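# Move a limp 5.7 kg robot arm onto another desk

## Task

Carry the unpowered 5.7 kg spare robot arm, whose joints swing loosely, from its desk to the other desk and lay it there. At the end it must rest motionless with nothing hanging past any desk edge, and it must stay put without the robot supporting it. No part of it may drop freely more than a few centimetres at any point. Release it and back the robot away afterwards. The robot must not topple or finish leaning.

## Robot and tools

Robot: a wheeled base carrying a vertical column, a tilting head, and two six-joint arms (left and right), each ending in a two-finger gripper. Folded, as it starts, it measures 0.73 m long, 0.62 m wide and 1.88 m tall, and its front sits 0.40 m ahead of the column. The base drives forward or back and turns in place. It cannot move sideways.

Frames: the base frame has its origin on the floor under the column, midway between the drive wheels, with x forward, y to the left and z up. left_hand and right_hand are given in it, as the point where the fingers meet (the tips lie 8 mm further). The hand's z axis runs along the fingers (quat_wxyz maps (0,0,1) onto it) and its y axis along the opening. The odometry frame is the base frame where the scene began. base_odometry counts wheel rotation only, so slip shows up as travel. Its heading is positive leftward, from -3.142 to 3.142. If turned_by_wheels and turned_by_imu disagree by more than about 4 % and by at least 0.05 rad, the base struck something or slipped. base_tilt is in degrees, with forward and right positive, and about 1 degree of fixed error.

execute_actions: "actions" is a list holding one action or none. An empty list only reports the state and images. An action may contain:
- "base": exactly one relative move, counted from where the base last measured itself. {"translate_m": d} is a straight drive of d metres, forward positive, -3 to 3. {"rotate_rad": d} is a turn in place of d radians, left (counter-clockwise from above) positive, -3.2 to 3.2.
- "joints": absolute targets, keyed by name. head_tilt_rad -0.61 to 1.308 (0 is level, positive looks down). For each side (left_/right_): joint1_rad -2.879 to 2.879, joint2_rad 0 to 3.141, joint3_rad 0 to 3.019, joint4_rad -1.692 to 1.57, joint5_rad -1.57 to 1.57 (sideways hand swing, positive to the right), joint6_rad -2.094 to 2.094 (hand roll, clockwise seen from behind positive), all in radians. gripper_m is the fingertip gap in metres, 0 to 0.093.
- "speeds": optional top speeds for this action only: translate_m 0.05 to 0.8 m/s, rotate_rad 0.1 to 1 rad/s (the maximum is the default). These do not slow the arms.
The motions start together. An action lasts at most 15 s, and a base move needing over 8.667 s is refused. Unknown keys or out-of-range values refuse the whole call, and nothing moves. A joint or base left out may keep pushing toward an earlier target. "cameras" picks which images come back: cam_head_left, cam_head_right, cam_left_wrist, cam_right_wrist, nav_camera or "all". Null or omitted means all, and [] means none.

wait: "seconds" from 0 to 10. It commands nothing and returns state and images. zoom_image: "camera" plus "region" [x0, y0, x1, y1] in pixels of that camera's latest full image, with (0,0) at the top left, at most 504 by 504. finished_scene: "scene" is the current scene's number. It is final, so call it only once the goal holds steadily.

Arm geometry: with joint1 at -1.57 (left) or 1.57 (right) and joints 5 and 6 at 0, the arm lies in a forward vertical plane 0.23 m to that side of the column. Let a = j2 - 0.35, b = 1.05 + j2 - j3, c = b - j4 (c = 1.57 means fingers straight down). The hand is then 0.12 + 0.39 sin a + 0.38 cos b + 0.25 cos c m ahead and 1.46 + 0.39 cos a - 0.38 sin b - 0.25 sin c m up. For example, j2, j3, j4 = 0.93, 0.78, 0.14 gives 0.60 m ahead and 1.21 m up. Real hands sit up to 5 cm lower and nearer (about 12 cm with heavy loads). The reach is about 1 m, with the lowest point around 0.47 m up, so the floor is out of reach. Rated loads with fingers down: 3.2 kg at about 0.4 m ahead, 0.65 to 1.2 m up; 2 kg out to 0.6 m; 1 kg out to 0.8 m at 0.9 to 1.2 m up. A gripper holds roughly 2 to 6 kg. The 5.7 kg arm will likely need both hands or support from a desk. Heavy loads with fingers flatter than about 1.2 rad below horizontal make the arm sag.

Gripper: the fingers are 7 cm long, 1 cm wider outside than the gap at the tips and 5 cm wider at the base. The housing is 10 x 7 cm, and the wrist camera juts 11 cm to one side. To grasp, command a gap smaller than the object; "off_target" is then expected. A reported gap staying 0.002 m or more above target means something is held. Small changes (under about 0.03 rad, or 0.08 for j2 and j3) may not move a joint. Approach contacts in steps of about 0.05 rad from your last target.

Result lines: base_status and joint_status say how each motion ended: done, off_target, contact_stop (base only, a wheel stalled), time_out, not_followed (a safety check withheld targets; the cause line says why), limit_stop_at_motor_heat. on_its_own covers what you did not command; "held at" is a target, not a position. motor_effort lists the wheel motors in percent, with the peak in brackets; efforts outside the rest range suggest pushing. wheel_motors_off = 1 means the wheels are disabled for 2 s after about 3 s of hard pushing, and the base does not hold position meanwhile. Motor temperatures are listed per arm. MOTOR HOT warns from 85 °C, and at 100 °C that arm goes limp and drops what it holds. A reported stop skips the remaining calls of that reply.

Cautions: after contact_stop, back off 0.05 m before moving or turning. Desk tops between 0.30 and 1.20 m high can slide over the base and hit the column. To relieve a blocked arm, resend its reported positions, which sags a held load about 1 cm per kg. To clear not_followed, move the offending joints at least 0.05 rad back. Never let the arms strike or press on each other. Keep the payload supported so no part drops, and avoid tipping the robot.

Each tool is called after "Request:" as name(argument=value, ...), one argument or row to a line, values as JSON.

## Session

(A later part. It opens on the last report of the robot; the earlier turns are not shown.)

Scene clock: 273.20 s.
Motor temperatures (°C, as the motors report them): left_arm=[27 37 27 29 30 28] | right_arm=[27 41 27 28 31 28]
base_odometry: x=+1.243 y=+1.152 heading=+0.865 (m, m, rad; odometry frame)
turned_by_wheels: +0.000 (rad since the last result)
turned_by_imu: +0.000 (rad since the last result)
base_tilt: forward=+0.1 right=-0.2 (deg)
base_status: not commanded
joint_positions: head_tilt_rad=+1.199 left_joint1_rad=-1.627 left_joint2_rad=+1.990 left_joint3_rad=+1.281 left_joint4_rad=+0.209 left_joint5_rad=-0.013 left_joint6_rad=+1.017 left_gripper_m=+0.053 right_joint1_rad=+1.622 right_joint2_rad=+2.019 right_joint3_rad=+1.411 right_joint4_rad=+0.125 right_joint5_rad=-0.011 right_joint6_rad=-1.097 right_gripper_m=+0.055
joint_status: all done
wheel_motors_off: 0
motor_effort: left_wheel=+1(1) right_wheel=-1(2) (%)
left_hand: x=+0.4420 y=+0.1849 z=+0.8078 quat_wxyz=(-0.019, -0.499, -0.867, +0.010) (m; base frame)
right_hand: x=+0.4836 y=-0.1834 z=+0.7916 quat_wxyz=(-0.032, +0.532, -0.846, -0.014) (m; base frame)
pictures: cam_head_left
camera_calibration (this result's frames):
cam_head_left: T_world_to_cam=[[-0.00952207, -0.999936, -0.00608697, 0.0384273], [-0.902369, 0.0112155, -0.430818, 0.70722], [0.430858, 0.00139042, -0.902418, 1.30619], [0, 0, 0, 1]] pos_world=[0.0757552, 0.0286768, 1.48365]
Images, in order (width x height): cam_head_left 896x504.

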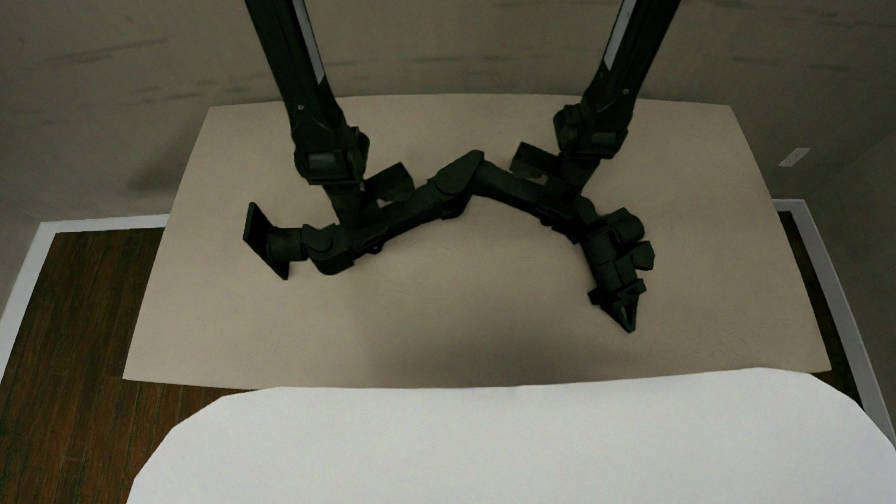

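Request:
execute_actions(
  actions=[
    {"joints":{"left_joint2_rad":1.97,"left_joint3_rad":1.31,"right_joint2_rad":2.01,"right_joint3_rad":1.45}},
  ],
  cameras=["cam_head_left"],
)

Request:
execute_actions(
  actions=[
    {"joints":{"left_joint2_rad":2.03,"left_joint3_rad":1.36,"right_joint2_rad":2.05,"right_joint3_rad":1.49}},
  ],
  cameras=["cam_head_left","cam_right_wrist","cam_left_wrist"],
)

Scene clock: 278.17 s.
Motor temperatures (°C, as the motors report them): left_arm=[27 37 28 29 30 28] | right_arm=[27 41 27 28 30 28]
base_odometry: x=+1.243 y=+1.152 heading=+0.865 (m, m, rad; odometry frame)
turned_by_wheels: +0.000 (rad since the last result)
turned_by_imu: +0.000 (rad since the last result)
base_tilt: forward=+0.1 right=-0.4 (deg)
base_status: not commanded
joint_positions: head_tilt_rad=+1.199 left_joint1_rad=-1.627 left_joint2_rad=+2.029 left_joint3_rad=+1.329 left_joint4_rad=+0.209 left_joint5_rad=-0.018 left_joint6_rad=+1.023 left_gripper_m=+0.053 right_joint1_rad=+1.620 right_joint2_rad=+2.065 right_joint3_rad=+1.461 right_joint4_rad=+0.125 right_joint5_rad=-0.017 right_joint6_rad=-1.091 right_gripper_m=+0.055
joint_status: all done
wheel_motors_off: 0
motor_effort: left_wheel=+1(1) right_wheel=-2(2) (%)
left_hand: x=+0.4463 y=+0.1850 z=+0.7923 quat_wxyz=(-0.022, -0.501, -0.865, +0.006) (m; base frame)
right_hand: x=+0.4838 y=-0.1838 z=+0.7740 quat_wxyz=(-0.034, +0.529, -0.848, -0.014) (m; base frame)
pictures: cam_head_left
camera_calibration (this result's frames):
cam_head_left: T_world_to_cam=[[-0.00952208, -0.999936, -0.00608697, 0.0384273], [-0.902369, 0.0112155, -0.430818, 0.70722], [0.430858, 0.00139042, -0.902418, 1.30619], [0, 0, 0, 1]] pos_world=[0.0757552, 0.0286768, 1.48365]
Images, in order (width x height): cam_head_left 896x504.

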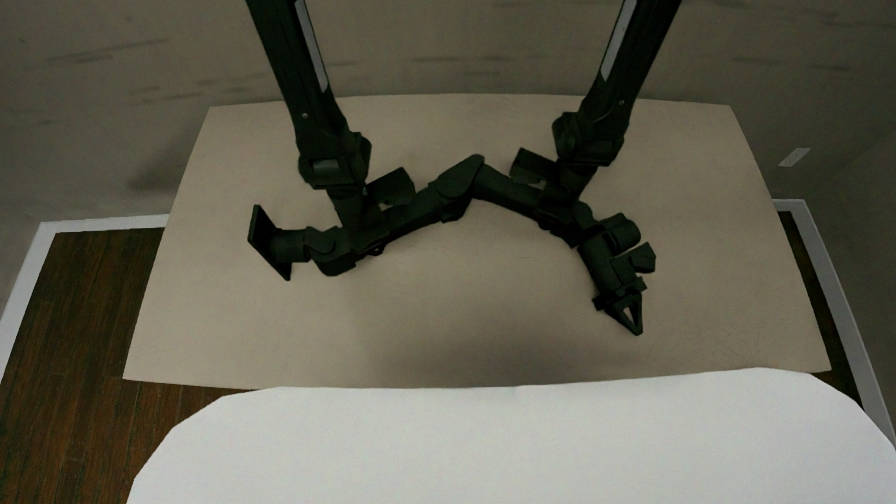

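Scene clock: 278.87 s.
Motor temperatures (°C, as the motors report them): left_arm=[27 37 27 29 30 28] | right_arm=[27 41 27 28 30 28]
base_odometry: x=+1.243 y=+1.152 heading=+0.865 (m, m, rad; odometry frame)
turned_by_wheels: +0.000 (rad since the last result)
turned_by_imu: +0.000 (rad since the last result)
base_tilt: forward=+0.1 right=-0.5 (deg)
base_status: not commanded
joint_positions: head_tilt_rad=+1.199 left_joint1_rad=-1.629 left_joint2_rad=+2.048 left_joint3_rad=+1.352 left_joint4_rad=+0.205 left_joint5_rad=-0.031 left_joint6_rad=+1.037 left_gripper_m=+0.053 right_joint1_rad=+1.616 right_joint2_rad=+2.112 right_joint3_rad=+1.506 right_joint4_rad=+0.125 right_joint5_rad=-0.030 right_joint6_rad=-1.075 right_gripper_m=+0.055
joint_status: all done
wheel_motors_off: 0
motor_effort: left_wheel=+1(1) right_wheel=-1(2) (%)
left_hand: x=+0.4475 y=+0.1854 z=+0.7849 quat_wxyz=(-0.020, -0.508, -0.861, +0.000) (m; base frame)
right_hand: x=+0.4797 y=-0.1840 z=+0.7562 quat_wxyz=(-0.036, +0.521, -0.853, -0.019) (m; base frame)
pictures: cam_head_left, cam_left_wrist, cam_right_wrist
camera_calibration (this result's frames):
cam_head_left: T_world_to_cam=[[-0.00952208, -0.999936, -0.00608697, 0.0384273], [-0.902369, 0.0112155, -0.430818, 0.70722], [0.430858, 0.00139042, -0.902419, 1.30619], [0, 0, 0, 1]] pos_world=[0.0757552, 0.0286768, 1.48365]
cam_left_wrist: T_world_to_cam=[[-0.876117, -0.481483, -0.0243632, 0.497921], [-0.411123, 0.719784, 0.559364, -0.387118], [-0.251788, 0.500084, -0.828564, 0.792911], [0, 0, 0, 1]] pos_world=[0.47673, 0.12186, 0.885648]
cam_right_wrist: T_world_to_cam=[[0.890109, -0.455727, 0.00444981, -0.511837], [-0.38968, -0.755972, 0.525981, -0.34944], [-0.23634, -0.469914, -0.850485, 0.791202], [0, 0, 0, 1]] pos_world=[0.506414, -0.125628, 0.858982]
Images, in order (width x height): cam_head_left 896x504, cam_left_wrist 616x616, cam_right_wrist 616x616.

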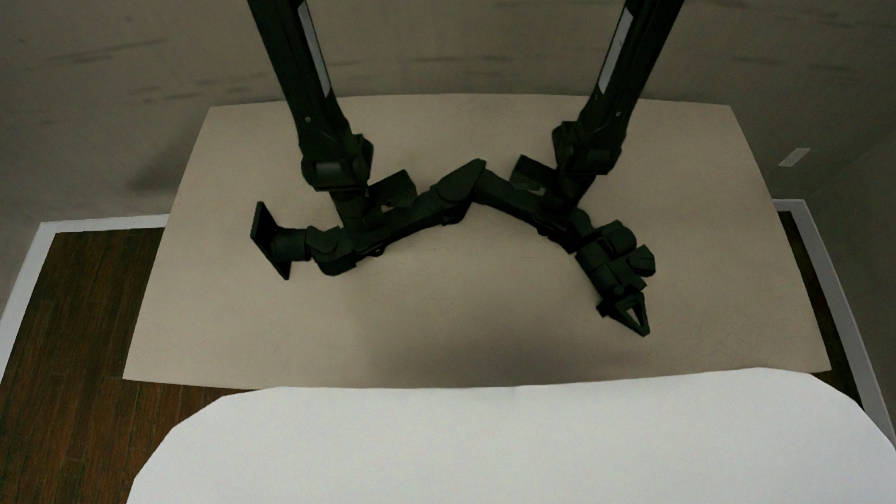

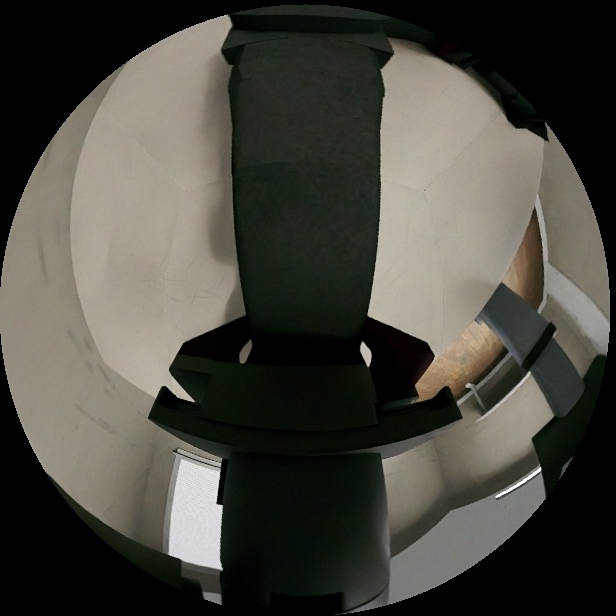

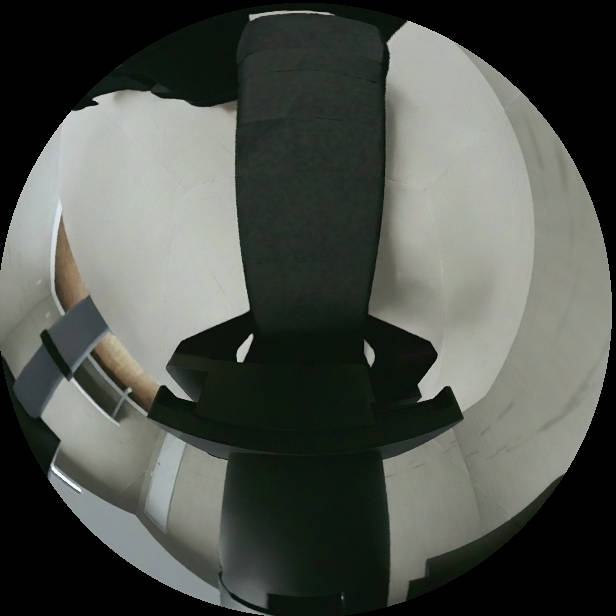

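Left is resting; lower the right a bit more.

Request:
execute_actions(
  actions=[
    {"joints":{"left_joint2_rad":2.06,"left_joint3_rad":1.36,"right_joint2_rad":2.10,"right_joint3_rad":1.54}},
  ],
  cameras=[],
)

Request:
execute_actions(
  actions=[
    {"joints":{"right_joint2_rad":2.14,"right_joint3_rad":1.56}},
  ],
  cameras=["cam_head_left"],
)

Scene clock: 281.77 s.
Motor temperatures (°C, as the motors report them): left_arm=[27 36 27 29 30 28] | right_arm=[27 41 27 28 31 28]
base_odometry: x=+1.243 y=+1.152 heading=+0.865 (m, m, rad; odometry frame)
turned_by_wheels: +0.000 (rad since the last result)
turned_by_imu: +0.000 (rad since the last result)
base_tilt: forward=-0.1 right=-0.4 (deg)
base_status: not commanded
joint_positions: head_tilt_rad=+1.199 left_joint1_rad=-1.629 left_joint2_rad=+2.052 left_joint3_rad=+1.355 left_joint4_rad=+0.205 left_joint5_rad=-0.030 left_joint6_rad=+1.037 left_gripper_m=+0.053 right_joint1_rad=+1.616 right_joint2_rad=+2.122 right_joint3_rad=+1.517 right_joint4_rad=+0.124 right_joint5_rad=-0.029 right_joint6_rad=-1.075 right_gripper_m=+0.055
joint_status: all done
wheel_motors_off: 0
motor_effort: left_wheel=+0(1) right_wheel=+0(2) (%)
left_hand: x=+0.4466 y=+0.1850 z=+0.7835 quat_wxyz=(-0.019, -0.508, -0.861, +0.001) (m; base frame)
right_hand: x=+0.4797 y=-0.1840 z=+0.7525 quat_wxyz=(-0.036, +0.521, -0.852, -0.018) (m; base frame)
pictures: none
No camera images: the call's "cameras" was empty. Leave "cameras" out to get every camera's image.

Scene clock: 282.27 s.
Motor temperatures (°C, as the motors report them): left_arm=[27 36 27 29 30 28] | right_arm=[27 41 27 28 31 28]
base_odometry: x=+1.243 y=+1.152 heading=+0.865 (m, m, rad; odometry frame)
turned_by_wheels: +0.000 (rad since the last result)
turned_by_imu: +0.000 (rad since the last result)
base_tilt: forward=+0.1 right=-0.4 (deg)
base_status: not commanded
joint_positions: head_tilt_rad=+1.199 left_joint1_rad=-1.629 left_joint2_rad=+2.052 left_joint3_rad=+1.355 left_joint4_rad=+0.205 left_joint5_rad=-0.030 left_joint6_rad=+1.037 left_gripper_m=+0.053 right_joint1_rad=+1.616 right_joint2_rad=+2.123 right_joint3_rad=+1.519 right_joint4_rad=+0.122 right_joint5_rad=-0.028 right_joint6_rad=-1.075 right_gripper_m=+0.055
joint_status: all done
wheel_motors_off: 0
motor_effort: left_wheel=+0(0) right_wheel=+0(0) (%)
left_hand: x=+0.4466 y=+0.1850 z=+0.7835 quat_wxyz=(-0.019, -0.508, -0.861, +0.001) (m; base frame)
right_hand: x=+0.4795 y=-0.1841 z=+0.7521 quat_wxyz=(-0.035, +0.521, -0.853, -0.019) (m; base frame)
pictures: cam_head_left
camera_calibration (this result's frames):
cam_head_left: T_world_to_cam=[[-0.00952208, -0.999936, -0.00608697, 0.0384273], [-0.902369, 0.0112155, -0.430818, 0.70722], [0.430858, 0.00139042, -0.902418, 1.30619], [0, 0, 0, 1]] pos_world=[0.0757552, 0.0286768, 1.48365]
Images, in order (width x height): cam_head_left 896x504.

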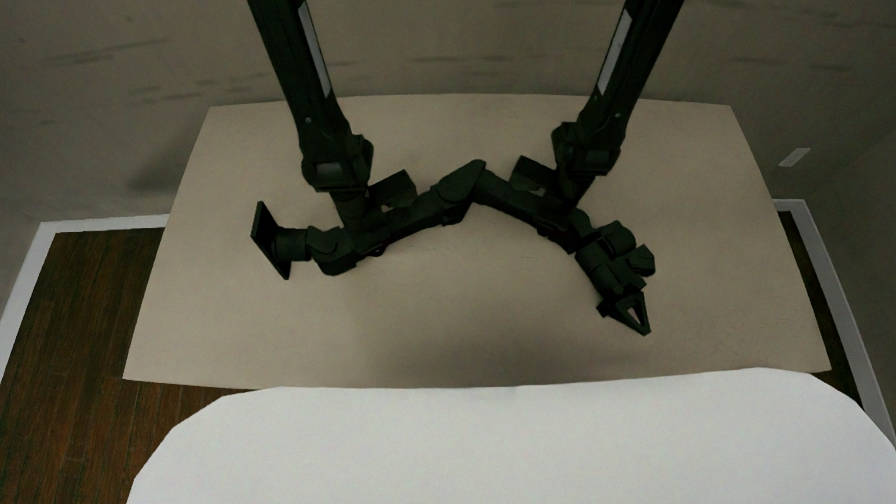

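Resting. Release gradually.

Request:
execute_actions(
  actions=[
    {"joints":{"left_gripper_m":0.059,"right_gripper_m":0.061,"left_joint2_rad":2.05,"left_joint3_rad":1.355,"right_joint2_rad":2.12,"right_joint3_rad":1.52}},
  ],
  cameras=["cam_head_left"],
)

Request:
execute_actions(
  actions=[
    {"joints":{"left_gripper_m":0.085,"right_gripper_m":0.085}},
  ],
  cameras=["cam_head_left"],
)

Request:
execute_actions(
  actions=[
    {"joints":{"left_joint2_rad":1.85,"left_joint3_rad":1.19,"right_joint2_rad":1.92,"right_joint3_rad":1.35}},
  ],
  cameras=["cam_head_left"],
)

Scene clock: 286.73 s.
Motor temperatures (°C, as the motors report them): left_arm=[27 36 27 29 30 28] | right_arm=[27 40 27 28 31 28]
base_odometry: x=+1.243 y=+1.152 heading=+0.865 (m, m, rad; odometry frame)
turned_by_wheels: +0.000 (rad since the last result)
turned_by_imu: +0.000 (rad since the last result)
base_tilt: forward=+0.1 right=-0.4 (deg)
base_status: not commanded
joint_positions: head_tilt_rad=+1.199 left_joint1_rad=-1.630 left_joint2_rad=+2.052 left_joint3_rad=+1.355 left_joint4_rad=+0.205 left_joint5_rad=-0.005 left_joint6_rad=+1.029 left_gripper_m=+0.059 right_joint1_rad=+1.618 right_joint2_rad=+2.122 right_joint3_rad=+1.517 right_joint4_rad=+0.123 right_joint5_rad=-0.004 right_joint6_rad=-1.080 right_gripper_m=+0.061
joint_status: all done
wheel_motors_off: 0
motor_effort: left_wheel=+1(1) right_wheel=-1(1) (%)
left_hand: x=+0.4464 y=+0.1802 z=+0.7837 quat_wxyz=(-0.025, -0.504, -0.863, +0.012) (m; base frame)
right_hand: x=+0.4792 y=-0.1865 z=+0.7521 quat_wxyz=(-0.029, +0.524, -0.851, -0.009) (m; base frame)
pictures: cam_head_left
camera_calibration (this result's frames):
cam_head_left: T_world_to_cam=[[-0.00952207, -0.999936, -0.00608697, 0.0384273], [-0.902369, 0.0112155, -0.430818, 0.70722], [0.430858, 0.00139042, -0.902418, 1.30619], [0, 0, 0, 1]] pos_world=[0.0757552, 0.0286768, 1.48365]
Images, in order (width x height): cam_head_left 896x504.

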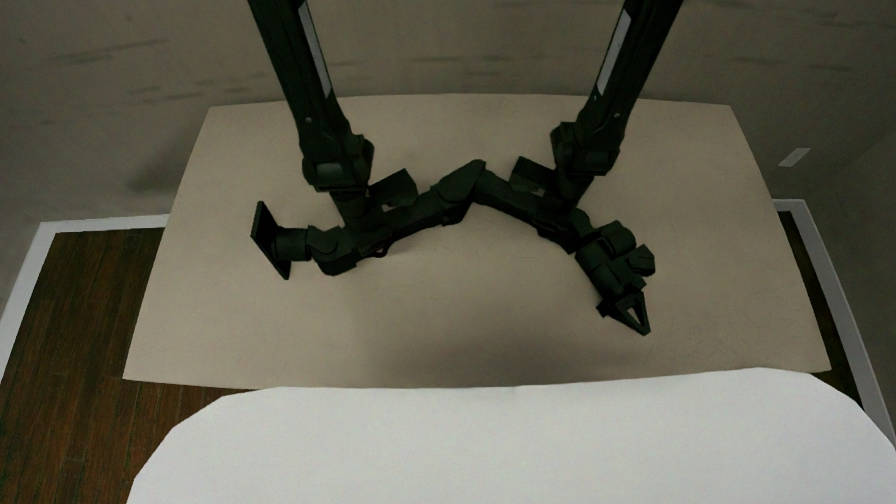

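Scene clock: 287.23 s.
Motor temperatures (°C, as the motors report them): left_arm=[27 36 27 29 30 28] | right_arm=[27 40 27 28 31 28]
base_odometry: x=+1.243 y=+1.152 heading=+0.865 (m, m, rad; odometry frame)
turned_by_wheels: +0.000 (rad since the last result)
turned_by_imu: +0.000 (rad since the last result)
base_tilt: forward=+0.1 right=-0.4 (deg)
base_status: not commanded
joint_positions: head_tilt_rad=+1.199 left_joint1_rad=-1.632 left_joint2_rad=+2.052 left_joint3_rad=+1.355 left_joint4_rad=+0.205 left_joint5_rad=-0.003 left_joint6_rad=+1.028 left_gripper_m=+0.085 right_joint1_rad=+1.618 right_joint2_rad=+2.122 right_joint3_rad=+1.517 right_joint4_rad=+0.126 right_joint5_rad=-0.002 right_joint6_rad=-1.082 right_gripper_m=+0.085
joint_status: all done
wheel_motors_off: 0
motor_effort: left_wheel=+1(1) right_wheel=+0(1) (%)
left_hand: x=+0.4464 y=+0.1781 z=+0.7838 quat_wxyz=(-0.026, -0.504, -0.863, +0.014) (m; base frame)
right_hand: x=+0.4799 y=-0.1867 z=+0.7522 quat_wxyz=(-0.030, +0.524, -0.851, -0.007) (m; base frame)
pictures: cam_head_left
camera_calibration (this result's frames):
cam_head_left: T_world_to_cam=[[-0.00952207, -0.999936, -0.00608697, 0.0384273], [-0.902369, 0.0112155, -0.430818, 0.70722], [0.430858, 0.00139042, -0.902418, 1.30619], [0, 0, 0, 1]] pos_world=[0.0757552, 0.0286768, 1.48365]
Images, in order (width x height): cam_head_left 896x504.

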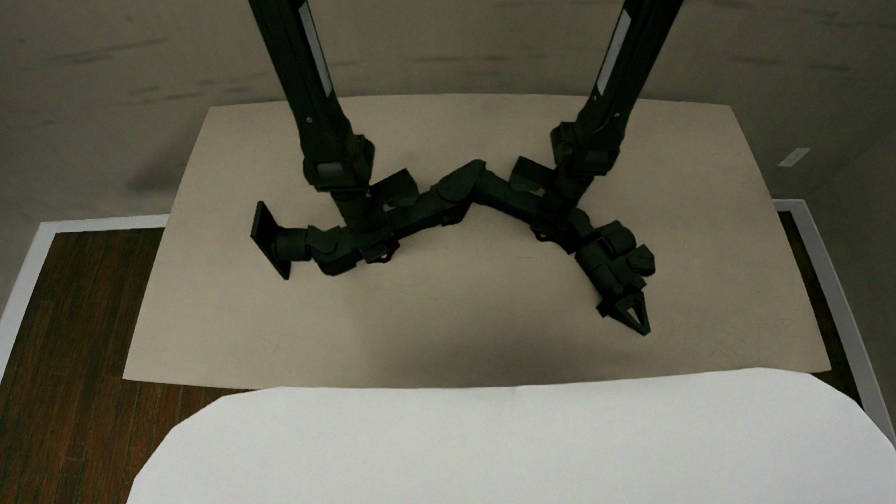

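Scene clock: 288.40 s.
Motor temperatures (°C, as the motors report them): left_arm=[27 35 27 29 30 28] | right_arm=[27 40 27 28 31 28]
base_odometry: x=+1.243 y=+1.152 heading=+0.865 (m, m, rad; odometry frame)
turned_by_wheels: +0.000 (rad since the last result)
turned_by_imu: +0.000 (rad since the last result)
base_tilt: forward=+0.1 right=-0.5 (deg)
base_status: not commanded
joint_positions: head_tilt_rad=+1.199 left_joint1_rad=-1.634 left_joint2_rad=+1.836 left_joint3_rad=+1.192 left_joint4_rad=+0.202 left_joint5_rad=-0.003 left_joint6_rad=+1.027 left_gripper_m=+0.085 right_joint1_rad=+1.618 right_joint2_rad=+1.908 right_joint3_rad=+1.355 right_joint4_rad=+0.133 right_joint5_rad=-0.002 right_joint6_rad=-1.083 right_gripper_m=+0.085
joint_status: all done
wheel_motors_off: 0
motor_effort: left_wheel=+1(1) right_wheel=-1(1) (%)
left_hand: x=+0.4805 y=+0.1801 z=+0.8641 quat_wxyz=(-0.048, -0.503, -0.863, +0.003) (m; base frame)
right_hand: x=+0.5220 y=-0.1891 z=+0.8339 quat_wxyz=(-0.055, +0.524, -0.850, +0.008) (m; base frame)
pictures: cam_head_left
camera_calibration (this result's frames):
cam_head_left: T_world_to_cam=[[-0.00952208, -0.999936, -0.00608697, 0.0384273], [-0.902369, 0.0112155, -0.430818, 0.70722], [0.430858, 0.00139042, -0.902418, 1.30619], [0, 0, 0, 1]] pos_world=[0.0757552, 0.0286768, 1.48365]
Images, in order (width x height): cam_head_left 896x504.

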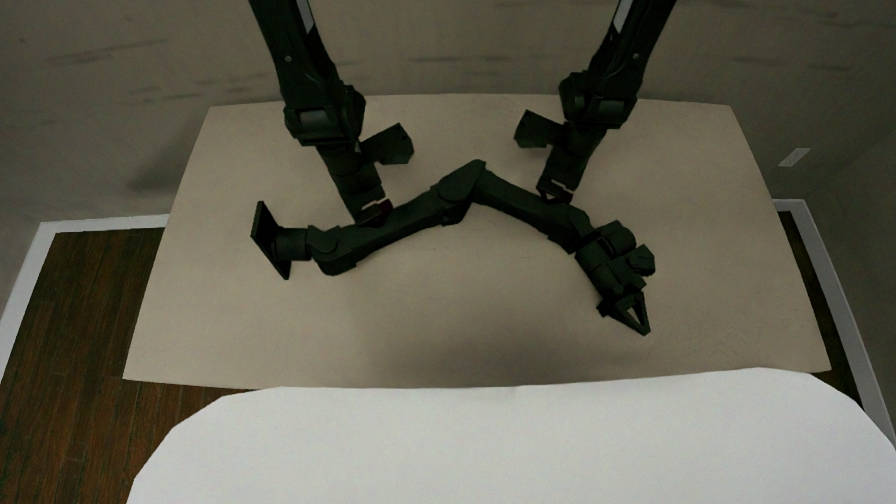

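Request:
execute_actions(
  actions=[
    {"joints":{"left_joint2_rad":1.5,"left_joint3_rad":0.85,"right_joint2_rad":1.55,"right_joint3_rad":1.0}},
  ],
  cameras=[],
)

Request:
execute_actions(
  actions=[
    {"base":{"translate_m":-0.8},"joints":{"head_tilt_rad":0.8}},
  ],
  cameras=["cam_head_left"],
)

Scene clock: 291.73 s.
Motor temperatures (°C, as the motors report them): left_arm=[27 35 27 29 30 28] | right_arm=[27 39 27 28 31 28]
base_odometry: x=+1.243 y=+1.152 heading=+0.865 (m, m, rad; odometry frame)
turned_by_wheels: +0.000 (rad since the last result)
turned_by_imu: +0.000 (rad since the last result)
base_tilt: forward=+0.2 right=-0.3 (deg)
base_status: not commanded
joint_positions: head_tilt_rad=+1.199 left_joint1_rad=-1.634 left_joint2_rad=+1.486 left_joint3_rad=+0.858 left_joint4_rad=+0.202 left_joint5_rad=-0.003 left_joint6_rad=+1.027 left_gripper_m=+0.085 right_joint1_rad=+1.618 right_joint2_rad=+1.541 right_joint3_rad=+1.005 right_joint4_rad=+0.134 right_joint5_rad=-0.002 right_joint6_rad=-1.083 right_gripper_m=+0.085
joint_status: all done
wheel_motors_off: 0
motor_effort: left_wheel=+1(1) right_wheel=+0(1) (%)
left_hand: x=+0.4572 y=+0.1879 z=+0.9933 quat_wxyz=(-0.056, -0.503, -0.863, -0.001) (m; base frame)
right_hand: x=+0.5067 y=-0.1951 z=+0.9721 quat_wxyz=(-0.064, +0.523, -0.850, +0.012) (m; base frame)
pictures: none
No camera images: the call's "cameras" was empty. Leave "cameras" out to get every camera's image.

Scene clock: 294.53 s.
Motor temperatures (°C, as the motors report them): left_arm=[27 35 27 29 30 28] | right_arm=[27 39 27 28 30 28]
base_odometry: x=+0.724 y=+0.543 heading=+0.866 (m, m, rad; odometry frame)
turned_by_wheels: +0.001 (rad since the last result)
turned_by_imu: +0.003 (rad since the last result)
base_tilt: forward=+0.2 right=-0.3 (deg)
base_status: done
joint_positions: head_tilt_rad=+0.815 left_joint1_rad=-1.634 left_joint2_rad=+1.488 left_joint3_rad=+0.850 left_joint4_rad=+0.202 left_joint5_rad=-0.003 left_joint6_rad=+1.027 left_gripper_m=+0.085 right_joint1_rad=+1.618 right_joint2_rad=+1.544 right_joint3_rad=+0.999 right_joint4_rad=+0.134 right_joint5_rad=-0.002 right_joint6_rad=-1.083 right_gripper_m=+0.085
joint_status: all done
wheel_motors_off: 0
motor_effort: left_wheel=+1(50) right_wheel=+0(43) (%)
left_hand: x=+0.4511 y=+0.1876 z=+0.9927 quat_wxyz=(-0.051, -0.503, -0.863, +0.002) (m; base frame)
right_hand: x=+0.5012 y=-0.1953 z=+0.9708 quat_wxyz=(-0.059, +0.524, -0.850, +0.010) (m; base frame)
pictures: cam_head_left
camera_calibration (this result's frames):
cam_head_left: T_world_to_cam=[[-0.0065479, -0.999936, -0.00921119, 0.0430899], [-0.675228, 0.0112155, -0.737524, 1.16819], [0.73758, 0.00139042, -0.675258, 0.94103], [0, 0, 0, 1]] pos_world=[0.0949917, 0.0286768, 1.4974]
Images, in order (width x height): cam_head_left 896x504.

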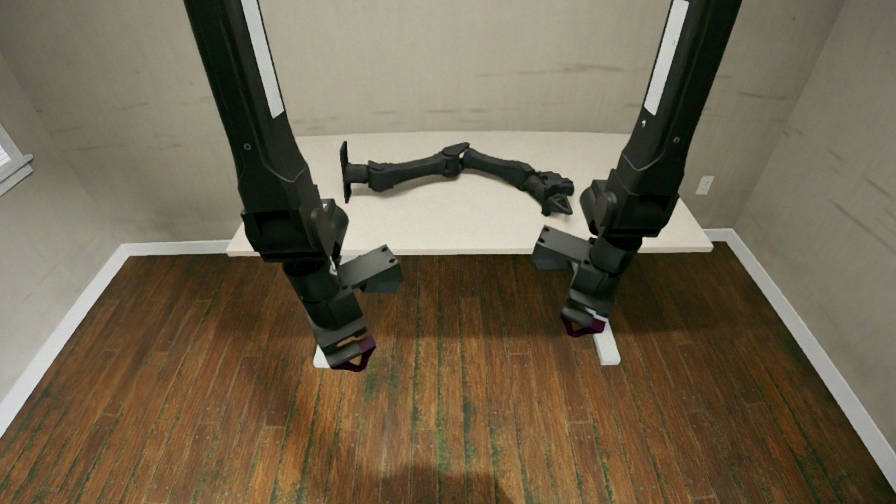

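Request:
finished_scene(
  scene=2,
)

The scene is finished: the task was done.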